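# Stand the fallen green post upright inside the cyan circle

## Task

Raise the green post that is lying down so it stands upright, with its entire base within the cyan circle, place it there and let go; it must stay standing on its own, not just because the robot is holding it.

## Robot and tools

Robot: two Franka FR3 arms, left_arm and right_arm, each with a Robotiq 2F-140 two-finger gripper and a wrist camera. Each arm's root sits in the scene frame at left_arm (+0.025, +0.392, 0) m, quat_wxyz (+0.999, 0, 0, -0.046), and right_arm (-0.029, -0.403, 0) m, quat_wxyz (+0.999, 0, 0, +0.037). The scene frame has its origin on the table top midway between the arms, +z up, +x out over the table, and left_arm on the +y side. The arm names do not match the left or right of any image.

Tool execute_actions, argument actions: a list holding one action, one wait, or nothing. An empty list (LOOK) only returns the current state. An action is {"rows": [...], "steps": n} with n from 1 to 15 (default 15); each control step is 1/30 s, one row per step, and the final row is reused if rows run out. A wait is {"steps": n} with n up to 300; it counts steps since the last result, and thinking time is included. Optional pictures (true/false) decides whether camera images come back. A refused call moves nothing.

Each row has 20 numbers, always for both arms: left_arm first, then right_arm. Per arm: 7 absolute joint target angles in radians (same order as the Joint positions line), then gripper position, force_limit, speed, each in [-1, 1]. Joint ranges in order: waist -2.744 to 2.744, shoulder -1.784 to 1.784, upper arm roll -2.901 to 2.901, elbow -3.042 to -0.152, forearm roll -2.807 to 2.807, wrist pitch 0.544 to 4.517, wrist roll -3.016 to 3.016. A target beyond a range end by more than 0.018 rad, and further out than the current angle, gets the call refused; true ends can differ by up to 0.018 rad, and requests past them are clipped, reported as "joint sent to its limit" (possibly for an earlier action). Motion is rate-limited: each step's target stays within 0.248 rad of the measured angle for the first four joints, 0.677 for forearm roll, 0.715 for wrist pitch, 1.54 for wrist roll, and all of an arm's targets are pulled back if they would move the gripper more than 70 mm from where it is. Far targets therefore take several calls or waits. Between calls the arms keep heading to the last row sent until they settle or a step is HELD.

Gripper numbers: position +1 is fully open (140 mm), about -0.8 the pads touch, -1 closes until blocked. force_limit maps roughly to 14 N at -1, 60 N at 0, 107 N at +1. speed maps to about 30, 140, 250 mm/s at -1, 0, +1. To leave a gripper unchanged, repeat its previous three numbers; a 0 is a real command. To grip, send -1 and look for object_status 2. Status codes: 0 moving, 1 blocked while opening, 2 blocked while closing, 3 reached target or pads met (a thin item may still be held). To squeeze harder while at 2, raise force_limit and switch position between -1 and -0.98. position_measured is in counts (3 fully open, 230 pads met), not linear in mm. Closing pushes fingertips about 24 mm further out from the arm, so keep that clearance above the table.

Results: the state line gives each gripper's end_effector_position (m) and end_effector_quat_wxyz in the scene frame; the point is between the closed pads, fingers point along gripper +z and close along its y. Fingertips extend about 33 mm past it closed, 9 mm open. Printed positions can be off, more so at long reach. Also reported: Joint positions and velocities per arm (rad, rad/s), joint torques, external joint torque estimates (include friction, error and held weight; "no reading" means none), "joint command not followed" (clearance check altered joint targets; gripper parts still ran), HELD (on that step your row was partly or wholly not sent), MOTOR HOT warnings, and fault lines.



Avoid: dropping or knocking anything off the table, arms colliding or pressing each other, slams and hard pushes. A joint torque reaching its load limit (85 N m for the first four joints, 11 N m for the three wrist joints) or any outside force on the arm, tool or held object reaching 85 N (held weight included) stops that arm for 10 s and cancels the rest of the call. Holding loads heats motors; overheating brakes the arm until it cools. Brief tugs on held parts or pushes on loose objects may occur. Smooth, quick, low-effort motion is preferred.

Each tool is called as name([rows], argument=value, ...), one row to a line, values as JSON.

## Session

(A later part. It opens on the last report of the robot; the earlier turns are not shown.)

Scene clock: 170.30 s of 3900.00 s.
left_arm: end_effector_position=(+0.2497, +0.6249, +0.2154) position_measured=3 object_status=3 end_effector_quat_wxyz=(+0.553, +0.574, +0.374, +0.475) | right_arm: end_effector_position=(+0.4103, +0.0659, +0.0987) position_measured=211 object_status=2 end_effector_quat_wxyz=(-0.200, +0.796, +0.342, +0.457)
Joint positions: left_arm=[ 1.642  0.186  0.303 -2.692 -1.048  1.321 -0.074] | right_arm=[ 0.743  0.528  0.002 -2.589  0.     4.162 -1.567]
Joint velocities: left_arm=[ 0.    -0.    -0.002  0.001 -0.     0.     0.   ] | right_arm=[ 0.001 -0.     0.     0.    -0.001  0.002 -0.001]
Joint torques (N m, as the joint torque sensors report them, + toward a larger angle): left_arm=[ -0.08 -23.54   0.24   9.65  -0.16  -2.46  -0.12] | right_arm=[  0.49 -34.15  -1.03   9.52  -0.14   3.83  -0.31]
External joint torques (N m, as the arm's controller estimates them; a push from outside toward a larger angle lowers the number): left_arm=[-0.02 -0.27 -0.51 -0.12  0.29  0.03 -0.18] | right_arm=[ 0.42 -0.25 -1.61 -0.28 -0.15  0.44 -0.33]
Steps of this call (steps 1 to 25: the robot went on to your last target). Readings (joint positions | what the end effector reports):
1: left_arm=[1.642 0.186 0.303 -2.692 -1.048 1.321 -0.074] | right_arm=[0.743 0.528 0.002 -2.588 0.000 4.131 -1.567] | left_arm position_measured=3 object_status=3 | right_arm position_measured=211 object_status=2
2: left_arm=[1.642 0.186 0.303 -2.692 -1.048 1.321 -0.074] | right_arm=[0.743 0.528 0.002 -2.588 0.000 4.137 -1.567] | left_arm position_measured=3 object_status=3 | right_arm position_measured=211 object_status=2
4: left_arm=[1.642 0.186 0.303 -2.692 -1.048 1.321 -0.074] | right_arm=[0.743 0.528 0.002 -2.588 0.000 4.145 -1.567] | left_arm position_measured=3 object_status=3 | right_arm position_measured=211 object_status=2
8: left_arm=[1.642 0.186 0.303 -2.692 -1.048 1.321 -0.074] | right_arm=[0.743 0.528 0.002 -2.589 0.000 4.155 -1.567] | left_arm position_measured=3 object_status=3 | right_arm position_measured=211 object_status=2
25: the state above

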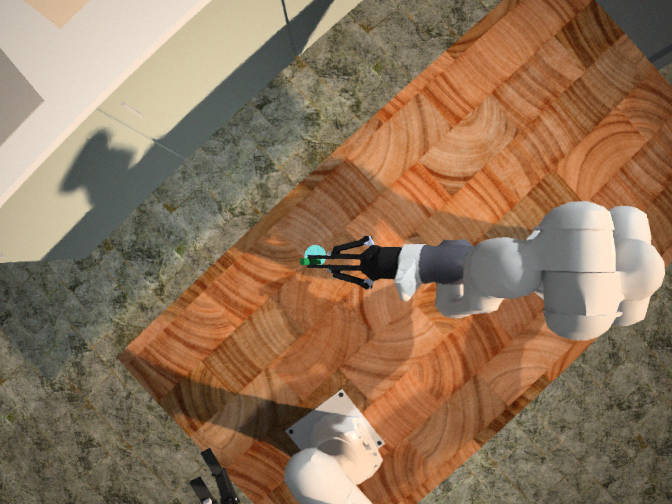

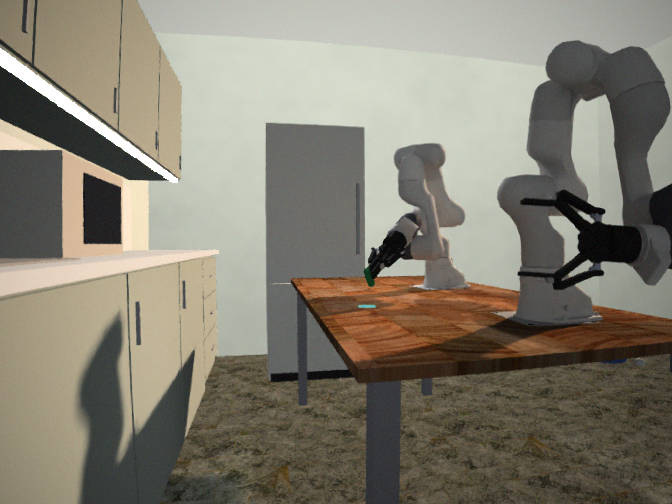

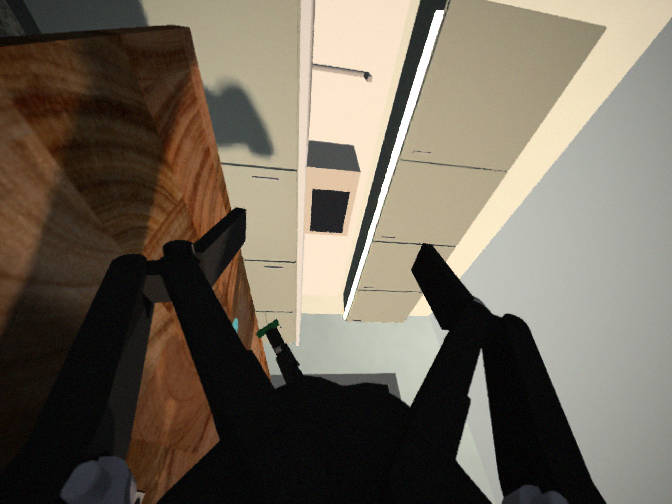

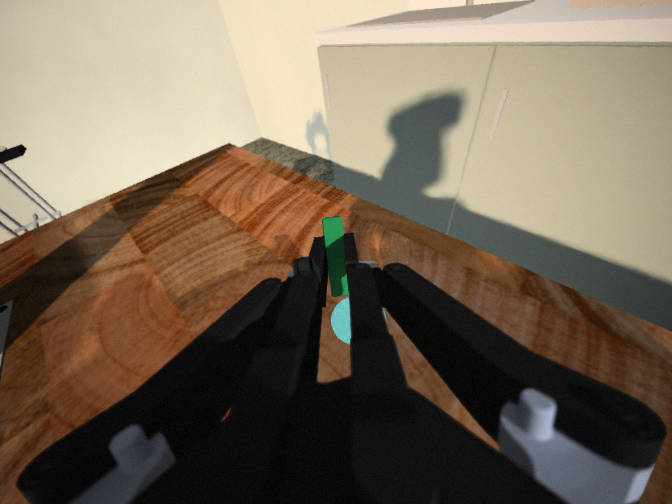

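execute_actions([
  {"rows":[[1.642,0.186,0.303,-2.692,-1.048,1.321,-0.074,1,0,0,0.715,0.734,0,-2.526,0,4.39,-1.573,-1,0,0]]},
], pictures=false)

execute_actions([
  {"steps":15},
])

zoom_image(camera="cam_low", region=[330,240,420,315])

zoom_image(camera="cam_high", region=[280,225,380,300])

Scene clock: 217.57 s of 3900.00 s.
left_arm: end_effector_position=(+0.2497, +0.6249, +0.2154) position_measured=3 object_status=3 end_effector_quat_wxyz=(+0.553, +0.574, +0.374, +0.475) | right_arm: end_effector_position=(+0.4162, +0.0473, +0.0589) position_measured=211 object_status=2 end_effector_quat_wxyz=(-0.205, +0.785, +0.326, +0.487)
Joint positions: left_arm=[ 1.642  0.186  0.303 -2.692 -1.048  1.321 -0.074] | right_arm=[ 0.717  0.735  0.001 -2.529 -0.001  4.375 -1.567]
Joint velocities: left_arm=[-0.001 -0.    -0.     0.     0.     0.    -0.001] | right_arm=[-0.    -0.001  0.001  0.004 -0.001  0.075  0.001]
Joint torques (N m, as the joint torque sensors report them, + toward a larger angle): left_arm=[ -0.92 -23.36   0.11   9.55  -0.34  -2.45  -0.04] | right_arm=[ -2.63 -35.39   0.51   9.17  -0.01   3.8   -0.25]
External joint torques (N m, as the arm's controller estimates them; a push from outside toward a larger angle lowers the number): left_arm=[-0.91 -0.21 -0.69 -0.09  0.1   0.03 -0.1 ] | right_arm=[-2.65 -0.04 -0.18  2.65  0.1   0.52 -0.27]
Steps of this call (steps 1 to 15: the robot went on to your last target; steps 16 to 90: nothing new was sent; then 43.77 s passed at rest; steps 91 to 105: all 15 steps of this action). Readings (joint positions | what the end effector reports):
91: left_arm=[1.642 0.186 0.303 -2.692 -1.048 1.321 -0.074] | right_arm=[0.739 0.557 0.004 -2.569 -0.001 4.200 -1.567] | left_arm position_measured=3 object_status=3 | right_arm position_measured=211 object_status=2
92: left_arm=[1.642 0.186 0.303 -2.692 -1.048 1.321 -0.074] | right_arm=[0.733 0.608 0.004 -2.548 -0.001 4.236 -1.567] | left_arm position_measured=3 object_status=3 | right_arm position_measured=211 object_status=2
94: left_arm=[1.642 0.186 0.303 -2.692 -1.048 1.321 -0.074] | right_arm=[0.723 0.687 0.002 -2.538 -0.001 4.283 -1.567] | left_arm position_measured=3 object_status=3 | right_arm position_measured=211 object_status=2
98: left_arm=[1.642 0.186 0.303 -2.692 -1.048 1.321 -0.074] | right_arm=[0.717 0.734 0.001 -2.535 -0.001 4.337 -1.567] | left_arm position_measured=3 object_status=3 | right_arm position_measured=211 object_status=2
105: the state above

Scene clock: 218.07 s of 3900.00 s.
left_arm: end_effector_position=(+0.2497, +0.6249, +0.2154) position_measured=3 object_status=3 end_effector_quat_wxyz=(+0.553, +0.574, +0.374, +0.475) | right_arm: end_effector_position=(+0.4168, +0.0478, +0.0627) position_measured=211 object_status=2 end_effector_quat_wxyz=(-0.206, +0.782, +0.324, +0.491)
Joint positions: left_arm=[ 1.642  0.186  0.303 -2.692 -1.048  1.321 -0.074] | right_arm=[ 0.717  0.735  0.001 -2.528 -0.001  4.387 -1.567]
Joint velocities: left_arm=[-0.    -0.001  0.001 -0.    -0.     0.    -0.   ] | right_arm=[ 0.001 -0.001 -0.     0.001 -0.002  0.004  0.002]
Joint torques (N m, as the joint torque sensors report them, + toward a larger angle): left_arm=[ -0.3  -23.8   -0.04   9.2   -0.31  -2.62  -0.15] | right_arm=[ -2.41 -35.35   0.49   9.51  -0.05   3.72  -0.27]
External joint torques (N m, as the arm's controller estimates them; a push from outside toward a larger angle lowers the number): left_arm=[-0.32 -0.53 -0.88 -0.54  0.14 -0.14 -0.2 ] | right_arm=[-2.47  0.12 -0.24  2.9   0.07  0.42 -0.3 ]
Steps of this call (steps 1 to 15: the robot went on to your last target). Readings (joint positions | what the end effector reports):
1: left_arm=[1.642 0.186 0.303 -2.692 -1.048 1.321 -0.074] | right_arm=[0.717 0.735 0.001 -2.529 -0.001 4.377 -1.567] | left_arm position_measured=3 object_status=3 | right_arm position_measured=211 object_status=2
2: left_arm=[1.642 0.186 0.303 -2.692 -1.048 1.321 -0.074] | right_arm=[0.717 0.735 0.001 -2.529 -0.001 4.379 -1.567] | left_arm position_measured=3 object_status=3 | right_arm position_measured=211 object_status=2
4: left_arm=[1.642 0.186 0.303 -2.692 -1.048 1.321 -0.074] | right_arm=[0.717 0.735 0.001 -2.529 -0.001 4.382 -1.567] | left_arm position_measured=3 object_status=3 | right_arm position_measured=211 object_status=2
8: left_arm=[1.642 0.186 0.303 -2.692 -1.048 1.321 -0.074] | right_arm=[0.717 0.735 0.001 -2.529 -0.001 4.385 -1.567] | left_arm position_measured=3 object_status=3 | right_arm position_measured=211 object_status=2
15: the state above

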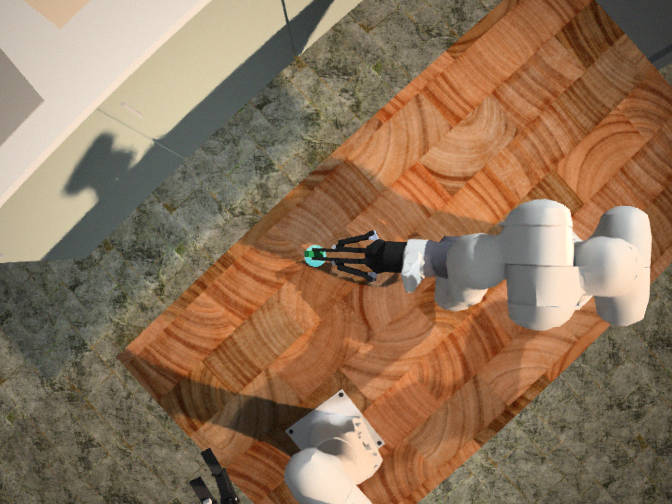

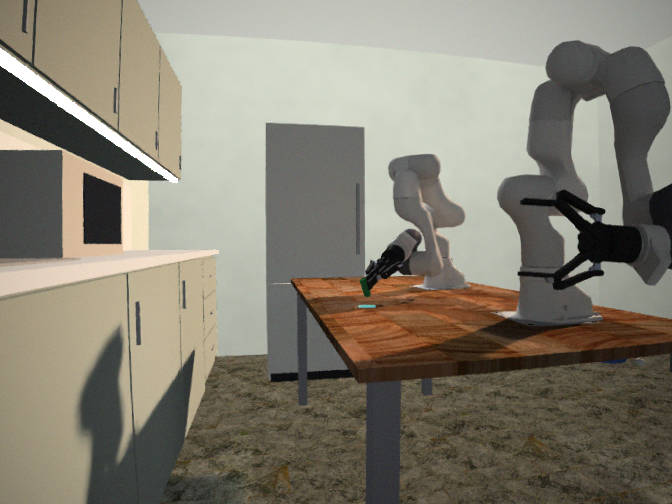

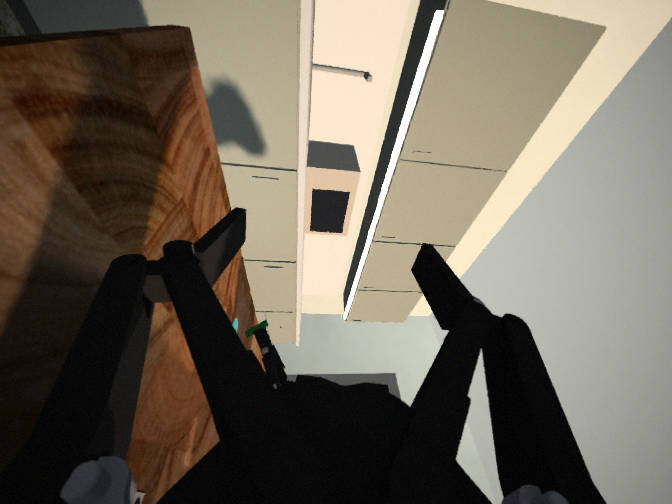

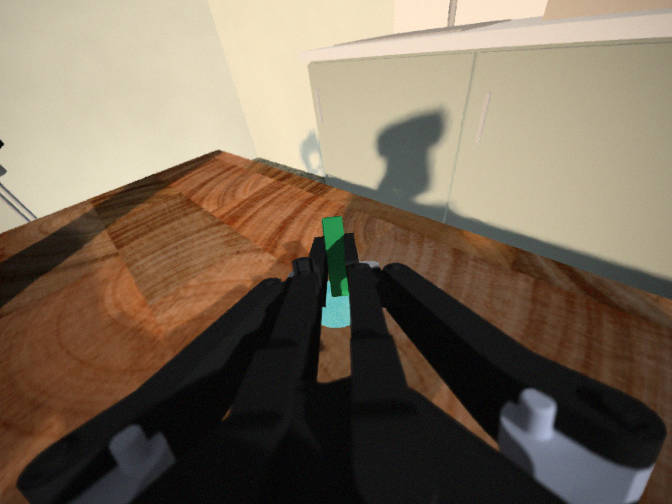

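Region (330, 240, 420, 315) of cam_low's 672x504 image, scaled by 5.600, with more detail than that image has.

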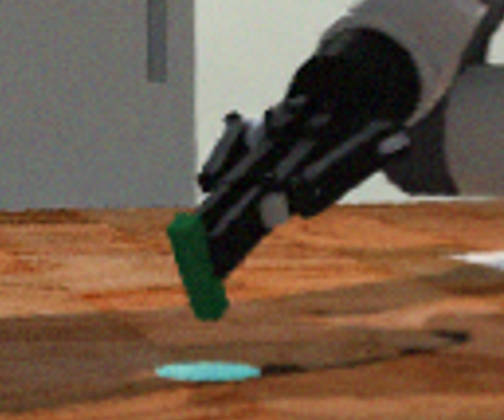

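Region (280, 225, 380, 300) of cam_high's 672x504 image, scaled by 5.040, with more detail than that image has; it fills the top 378 rows of this view, and the rest is white.

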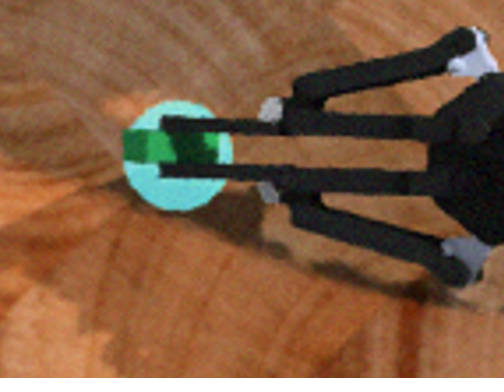

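execute_actions([
  {"rows":[[1.642,0.186,0.303,-2.692,-1.048,1.321,-0.074,1,0,0,0.722,0.8,0,-2.45,0,4.47,-1.573,-0.98,-1,0],[1.642,0.186,0.303,-2.692,-1.048,1.321,-0.074,1,0,0,0.722,0.8,0,-2.45,0,4.47,-1.573,-0.98,-1,0],[1.642,0.186,0.303,-2.692,-1.048,1.321,-0.074,1,0,0,0.722,0.8,0,-2.45,0,4.47,-1.573,-0.98,-1,0],[1.642,0.186,0.303,-2.692,-1.048,1.321,-0.074,1,0,0,0.722,0.8,0,-2.45,0,4.47,-1.573,-0.98,-1,0],[1.642,0.186,0.303,-2.692,-1.048,1.321,-0.074,1,0,0,0.722,0.8,0,-2.45,0,4.47,-1.573,-0.98,-1,0],[1.642,0.186,0.303,-2.692,-1.048,1.321,-0.074,1,0,0,0.722,0.875,0,-2.415,0,4.5,-1.573,-0.98,-1,0]]},
], pictures=false)

execute_actions([
  {"steps":15},
])

zoom_image(camera="cam_low", region=[330,240,420,315])

zoom_image(camera="cam_high", region=[280,225,380,300])

Scene clock: 241.80 s of 3900.00 s.
left_arm: end_effector_position=(+0.2497, +0.6249, +0.2154) position_measured=3 object_status=3 end_effector_quat_wxyz=(+0.553, +0.574, +0.374, +0.475) | right_arm: end_effector_position=(+0.4254, +0.0589, +0.0458) position_measured=211 object_status=2 end_effector_quat_wxyz=(-0.219, +0.763, +0.318, +0.519)
Joint positions: left_arm=[ 1.642  0.186  0.303 -2.692 -1.048  1.321 -0.074] | right_arm=[ 0.72   0.874  0.001 -2.419 -0.001  4.488 -1.567]
Joint velocities: left_arm=[-0.    -0.002  0.001  0.     0.     0.001  0.001] | right_arm=[ 0.001  0.001  0.001  0.021 -0.     0.057 -0.001]
Joint torques (N m, as the joint torque sensors report them, + toward a larger angle): left_arm=[ -0.38 -23.83   0.33  10.18  -0.16  -2.46   0.01] | right_arm=[  0.74 -36.03   0.54   8.84  -0.09   3.54  -0.28]
External joint torques (N m, as the arm's controller estimates them; a push from outside toward a larger angle lowers the number): left_arm=[-0.41 -0.51 -0.51  0.41  0.29  0.03 -0.05] | right_arm=[ 0.7   0.93 -0.27  3.29  0.06  0.37 -0.3 ]
Steps of this call (steps 1 to 15: the robot went on to your last target; steps 16 to 90: nothing new was sent; then 20.23 s passed at rest; steps 91 to 105: all 15 steps of this action). Readings (joint positions | what the end effector reports):
91: left_arm=[1.642 0.186 0.303 -2.692 -1.048 1.321 -0.074] | right_arm=[0.718 0.746 0.001 -2.511 -0.001 4.401 -1.567] | left_arm position_measured=3 object_status=3 | right_arm position_measured=211 object_status=0
92: left_arm=[1.642 0.186 0.303 -2.692 -1.048 1.321 -0.074] | right_arm=[0.718 0.763 0.001 -2.490 -0.001 4.413 -1.567] | left_arm position_measured=3 object_status=3 | right_arm position_measured=211 object_status=0
94: left_arm=[1.642 0.186 0.303 -2.692 -1.048 1.321 -0.074] | right_arm=[0.719 0.784 0.001 -2.468 -0.001 4.430 -1.567] | left_arm position_measured=3 object_status=3 | right_arm position_measured=211 object_status=0
98: left_arm=[1.642 0.186 0.303 -2.692 -1.048 1.321 -0.074] | right_arm=[0.720 0.842 0.001 -2.429 -0.001 4.464 -1.567] | left_arm position_measured=3 object_status=3 | right_arm position_measured=211 object_status=2
105: the state above

Scene clock: 242.30 s of 3900.00 s.
left_arm: end_effector_position=(+0.2497, +0.6249, +0.2154) position_measured=3 object_status=3 end_effector_quat_wxyz=(+0.553, +0.574, +0.374, +0.475) | right_arm: end_effector_position=(+0.4261, +0.0596, +0.0491) position_measured=211 object_status=2 end_effector_quat_wxyz=(-0.220, +0.760, +0.317, +0.522)
Joint positions: left_arm=[ 1.642  0.186  0.303 -2.692 -1.048  1.321 -0.074] | right_arm=[ 0.72   0.874  0.001 -2.418 -0.001  4.497 -1.567]
Joint velocities: left_arm=[-0.     0.001 -0.     0.     0.001  0.001  0.   ] | right_arm=[ 0.001  0.001 -0.001 -0.     0.     0.002 -0.   ]
Joint torques (N m, as the joint torque sensors report them, + toward a larger angle): left_arm=[ -0.91 -23.51   0.03   9.41  -0.3   -2.53  -0.01] | right_arm=[  0.43 -35.91   0.41   8.55  -0.05   3.58  -0.26]
External joint torques (N m, as the arm's controller estimates them; a push from outside toward a larger angle lowers the number): left_arm=[-0.94 -0.3  -0.8  -0.32  0.14 -0.05 -0.06] | right_arm=[ 0.44  1.27 -0.33  2.76  0.07  0.4  -0.28]
Steps of this call (steps 1 to 15: the robot went on to your last target). Readings (joint positions | what the end effector reports):
1: left_arm=[1.642 0.186 0.303 -2.692 -1.048 1.321 -0.074] | right_arm=[0.720 0.874 0.001 -2.418 -0.001 4.490 -1.567] | left_arm position_measured=3 object_status=3 | right_arm position_measured=211 object_status=2
2: left_arm=[1.642 0.186 0.303 -2.692 -1.048 1.321 -0.074] | right_arm=[0.720 0.874 0.001 -2.418 -0.001 4.491 -1.567] | left_arm position_measured=3 object_status=3 | right_arm position_measured=211 object_status=2
4: left_arm=[1.642 0.186 0.303 -2.692 -1.048 1.321 -0.074] | right_arm=[0.720 0.874 0.001 -2.418 -0.001 4.493 -1.567] | left_arm position_measured=3 object_status=3 | right_arm position_measured=211 object_status=2
8: left_arm=[1.642 0.186 0.303 -2.692 -1.048 1.321 -0.074] | right_arm=[0.720 0.874 0.001 -2.418 -0.001 4.496 -1.567] | left_arm position_measured=3 object_status=3 | right_arm position_measured=211 object_status=2
15: the state above
All arms were judged still, so your last target was given up. Only a new action makes them travel on or press farther. Fingers that are still opening or closing keep moving.

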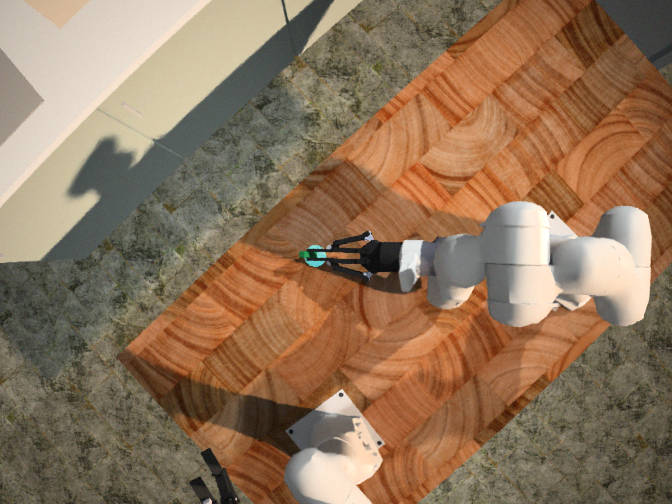

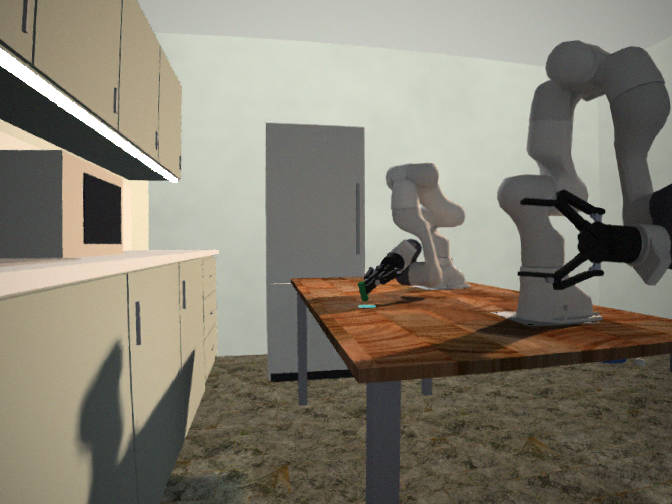

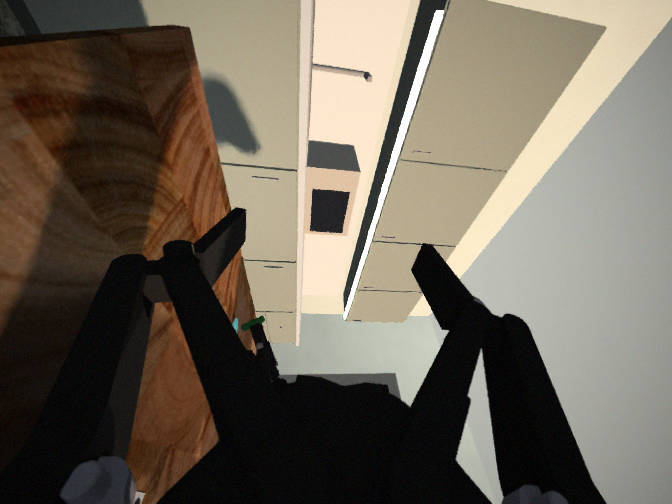

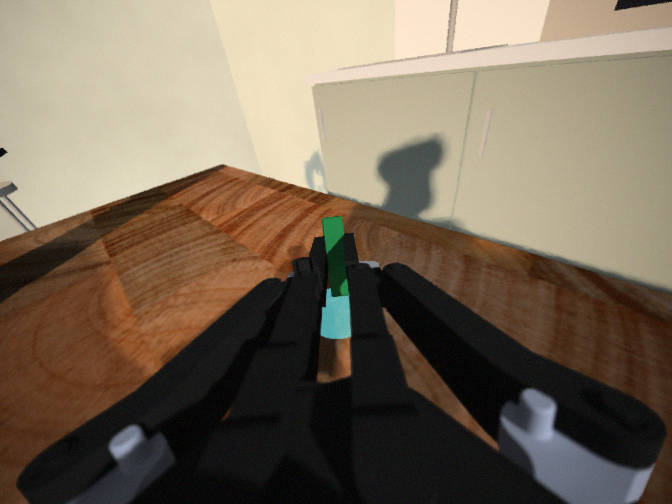

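Region (330, 240, 420, 315) of cam_low's 672x504 image, scaled by 5.600, with more detail than that image has.

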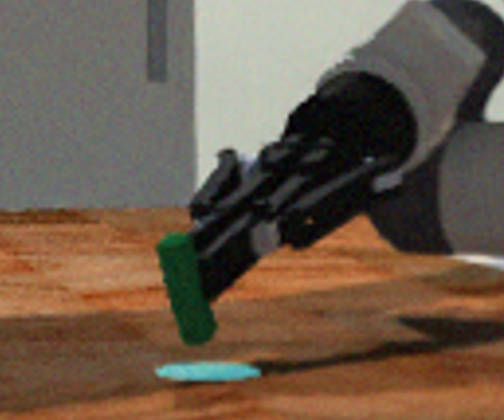

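Region (280, 225, 380, 300) of cam_high's 672x504 image, scaled by 5.040, with more detail than that image has; it fills the top 378 rows of this view, and the rest is white.

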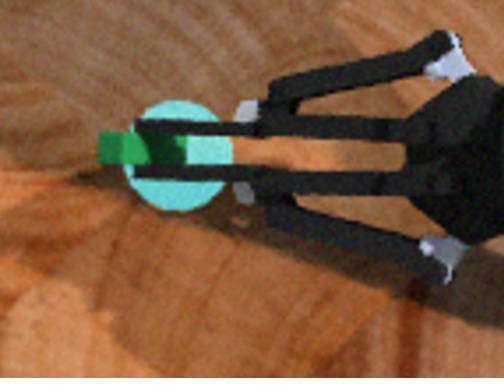

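execute_actions([
  {"rows":[[1.642,0.186,0.303,-2.692,-1.048,1.321,-0.074,1,0,0,0.726,0.9,0,-2.415,0,4.51,-1.573,-0.98,-1,0]]},
])

zoom_image(camera="cam_low", region=[330,240,420,315])

Scene clock: 253.73 s of 3900.00 s.
left_arm: end_effector_position=(+0.2497, +0.6249, +0.2154) position_measured=3 object_status=3 end_effector_quat_wxyz=(+0.553, +0.574, +0.374, +0.475) | right_arm: end_effector_position=(+0.4199, +0.0569, +0.0355) position_measured=211 object_status=2 end_effector_quat_wxyz=(-0.219, +0.764, +0.320, +0.515)
Joint positions: left_arm=[ 1.642  0.186  0.303 -2.692 -1.048  1.321 -0.074] | right_arm=[ 0.724  0.898  0.    -2.416 -0.001  4.501 -1.567]
Joint velocities: left_arm=[-0.    -0.001 -0.001  0.001 -0.001  0.    -0.001] | right_arm=[-0.001 -0.    -0.001 -0.002  0.     0.002  0.   ]
Joint torques (N m, as the joint torque sensors report them, + toward a larger angle): left_arm=[ -0.12 -24.17   0.25   9.85  -0.22  -2.56  -0.03] | right_arm=[  0.53 -35.68   0.4    7.08  -0.1    3.62  -0.23]
External joint torques (N m, as the arm's controller estimates them; a push from outside toward a larger angle lowers the number): left_arm=[-0.1  -0.84 -0.55  0.06  0.24 -0.07 -0.09] | right_arm=[ 0.53  1.52 -0.38  1.7   0.06  0.4  -0.25]
joint sent to its limit (right arm) — the command would take joint 6 (wrist pitch) past its upper limit, so that joint was sent only as far as its limit.
Steps of this call (steps 1 to 90: nothing new was sent; then 7.93 s passed at rest; steps 91 to 105: all 15 steps of this action). Readings (joint positions | what the end effector reports):
91: left_arm=[1.642 0.186 0.303 -2.692 -1.048 1.321 -0.074] | right_arm=[0.720 0.876 0.001 -2.416 -0.001 4.499 -1.567] | left_arm position_measured=3 object_status=3 | right_arm position_measured=211 object_status=2
92: left_arm=[1.642 0.186 0.303 -2.692 -1.048 1.321 -0.074] | right_arm=[0.721 0.882 0.000 -2.416 -0.001 4.500 -1.567] | left_arm position_measured=3 object_status=3 | right_arm position_measured=211 object_status=2
94: left_arm=[1.642 0.186 0.303 -2.692 -1.048 1.321 -0.074] | right_arm=[0.723 0.892 0.001 -2.416 -0.001 4.500 -1.567] | left_arm position_measured=3 object_status=3 | right_arm position_measured=211 object_status=2
98: left_arm=[1.642 0.186 0.303 -2.692 -1.048 1.321 -0.074] | right_arm=[0.724 0.898 0.000 -2.416 -0.001 4.501 -1.567] | left_arm position_measured=3 object_status=3 | right_arm position_measured=211 object_status=2
105: the state above

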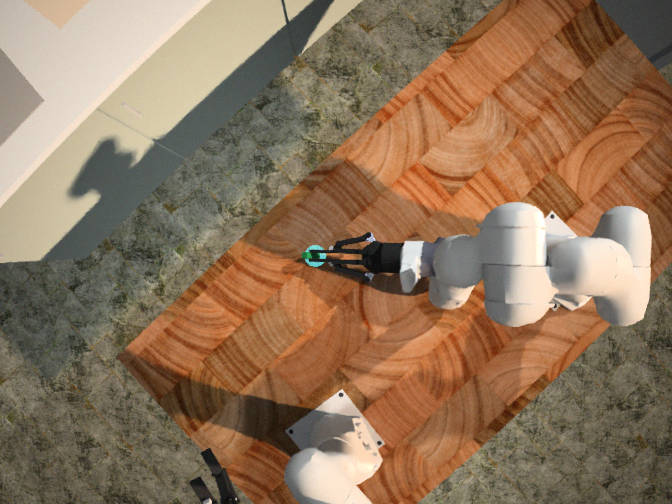

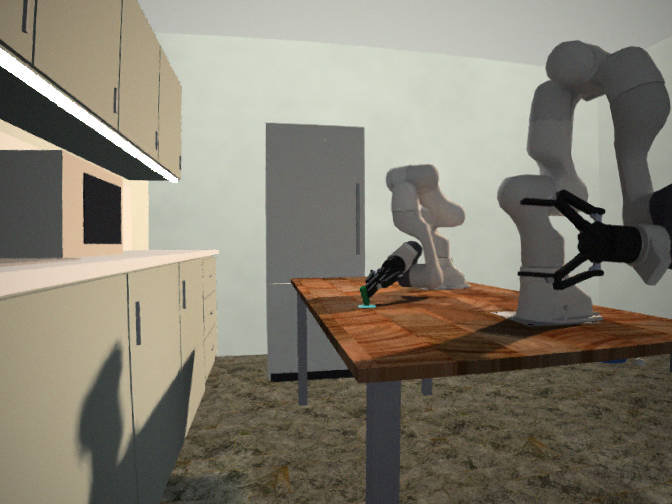

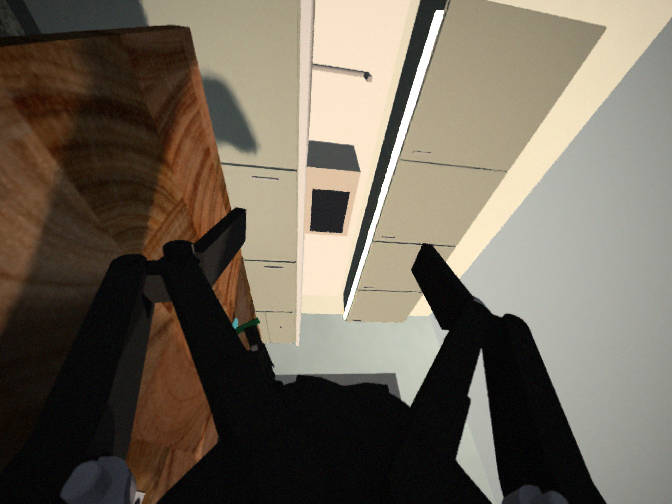

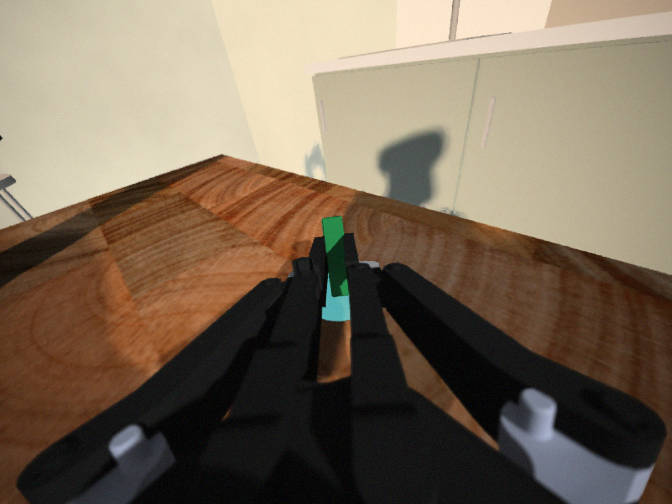

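Region (330, 240, 420, 315) of cam_low's 672x504 image, scaled by 5.600, with more detail than that image has.

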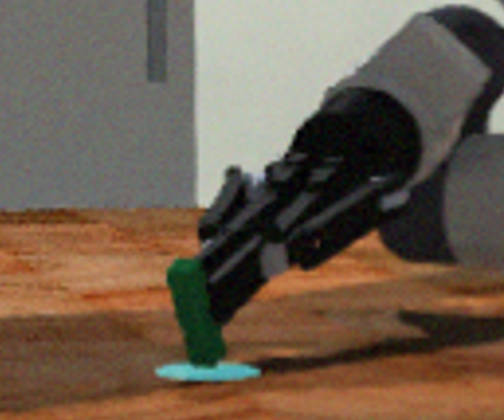

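execute_actions([
  {"rows":[[1.642,0.186,0.303,-2.692,-1.048,1.321,-0.074,1,0,0,0.726,0.905,0,-2.415,0,4.5,-1.573,-0.98,-1,0],[1.642,0.186,0.303,-2.692,-1.048,1.321,-0.074,1,0,0,0.726,0.905,0,-2.415,0,4.5,-1.573,-0.98,-1,0],[1.642,0.186,0.303,-2.692,-1.048,1.321,-0.074,1,0,0,0.726,0.905,0,-2.415,0,4.5,-1.573,-0.98,-1,0],[1.642,0.186,0.303,-2.692,-1.048,1.321,-0.074,1,0,0,0.726,0.905,0,-2.415,0,4.5,-1.573,-0.98,-1,0],[1.642,0.186,0.303,-2.692,-1.048,1.321,-0.074,1,0,0,0.726,0.898,0,-2.43,0,4.5,-1.573,-0.98,-1,0],[1.642,0.186,0.303,-2.692,-1.048,1.321,-0.074,1,0,0,0.726,0.898,0,-2.43,0,4.5,-1.573,-0.98,-1,0],[1.642,0.186,0.303,-2.692,-1.048,1.321,-0.074,1,0,0,0.726,0.898,0,-2.43,0,4.5,-1.573,-0.98,-1,0],[1.642,0.186,0.303,-2.692,-1.048,1.321,-0.074,1,0,0,0.726,0.89,0,-2.455,0,4.5,-1.573,-0.98,-1,0]]},
])

zoom_image(camera="cam_low", region=[330,240,420,315])

zoom_image(camera="cam_high", region=[280,225,380,300])

Scene clock: 269.37 s of 3900.00 s.
left_arm: end_effector_position=(+0.2497, +0.6249, +0.2154) position_measured=3 object_status=3 end_effector_quat_wxyz=(+0.553, +0.574, +0.374, +0.475) | right_arm: end_effector_position=(+0.4129, +0.0499, +0.0333) position_measured=211 object_status=2 end_effector_quat_wxyz=(-0.216, +0.769, +0.322, +0.509)
Joint positions: left_arm=[ 1.642  0.186  0.303 -2.692 -1.048  1.321 -0.074] | right_arm=[ 0.724  0.886  0.    -2.447 -0.001  4.504 -1.567]
Joint velocities: left_arm=[ 0.001  0.    -0.001  0.    -0.001 -0.001 -0.001] | right_arm=[-0.    -0.006 -0.001 -0.011 -0.     0.    -0.   ]
Joint torques (N m, as the joint torque sensors report them, + toward a larger angle): left_arm=[  0.07 -23.86  -0.06  10.5   -0.35  -2.58  -0.03] | right_arm=[  0.51 -33.77   0.69   1.77  -0.08   2.65  -0.25]
External joint torques (N m, as the arm's controller estimates them; a push from outside toward a larger angle lowers the number): left_arm=[ 0.06 -0.64 -0.88  0.79  0.09 -0.09 -0.08] | right_arm=[ 0.54  2.83 -0.05 -3.28  0.08 -0.58 -0.27]
joint sent to its limit (right arm) — the command would take joint 6 (wrist pitch) past its upper limit, so that joint was sent only as far as its limit.
Steps of this call (steps 1 to 15: the robot went on to your last target; steps 16 to 90: nothing new was sent; then 12.13 s passed at rest; steps 91 to 105: all 15 steps of this action). Readings (joint positions | what the end effector reports):
91: left_arm=[1.642 0.186 0.303 -2.692 -1.048 1.321 -0.074] | right_arm=[0.724 0.898 0.000 -2.416 -0.001 4.502 -1.567] | left_arm position_measured=3 object_status=3 | right_arm position_measured=211 object_status=2
92: left_arm=[1.642 0.186 0.303 -2.692 -1.048 1.321 -0.074] | right_arm=[0.724 0.899 0.001 -2.416 -0.001 4.502 -1.567] | left_arm position_measured=3 object_status=3 | right_arm position_measured=211 object_status=2
94: left_arm=[1.642 0.186 0.303 -2.692 -1.048 1.321 -0.074] | right_arm=[0.724 0.901 0.000 -2.416 -0.001 4.502 -1.567] | left_arm position_measured=3 object_status=3 | right_arm position_measured=211 object_status=2
98: left_arm=[1.642 0.186 0.303 -2.692 -1.048 1.321 -0.074] | right_arm=[0.724 0.896 0.000 -2.429 -0.001 4.504 -1.567] | left_arm position_measured=3 object_status=3 | right_arm position_measured=211 object_status=2
105: the state above

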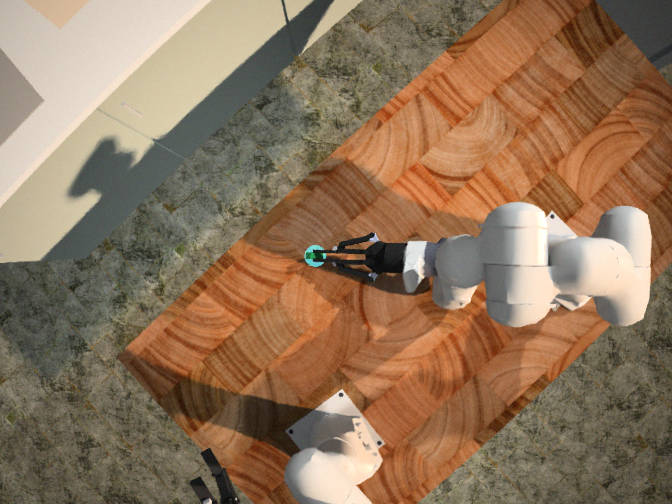

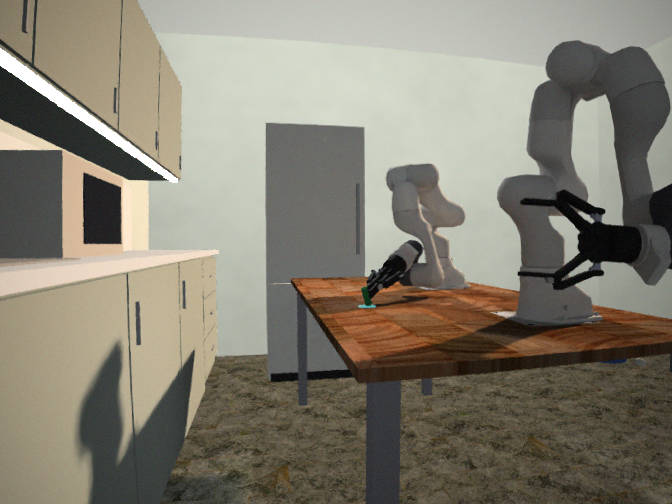

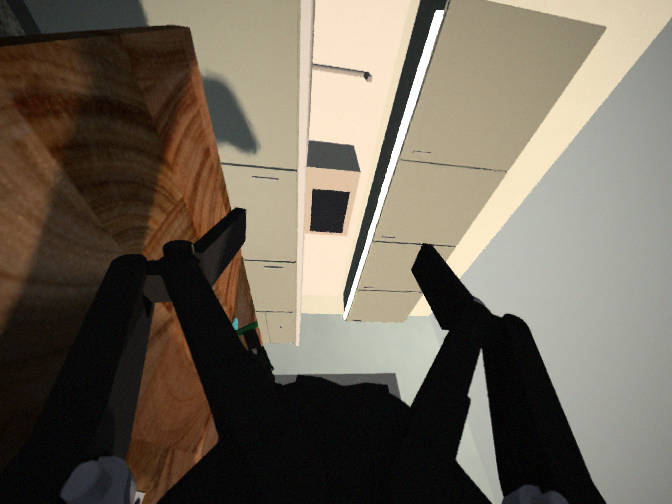

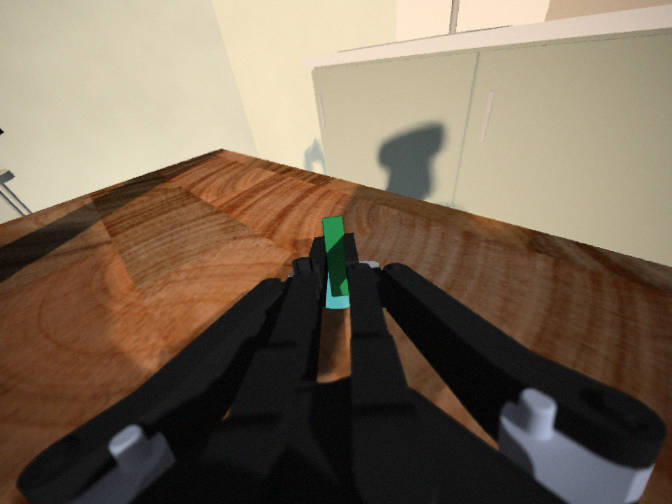

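Region (330, 240, 420, 315) of cam_low's 672x504 image, scaled by 5.600, with more detail than that image has.

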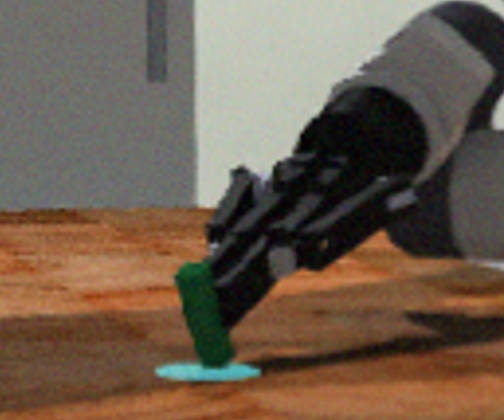

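Region (280, 225, 380, 300) of cam_high's 672x504 image, scaled by 5.040, with more detail than that image has; it fills the top 378 rows of this view, and the rest is white.

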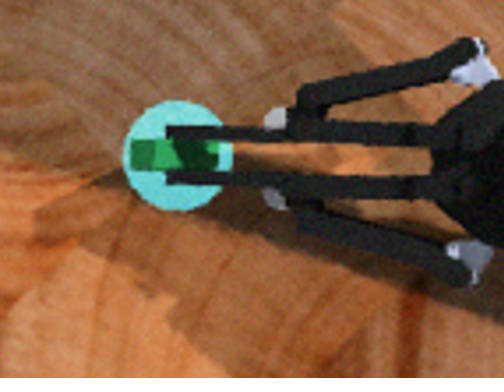

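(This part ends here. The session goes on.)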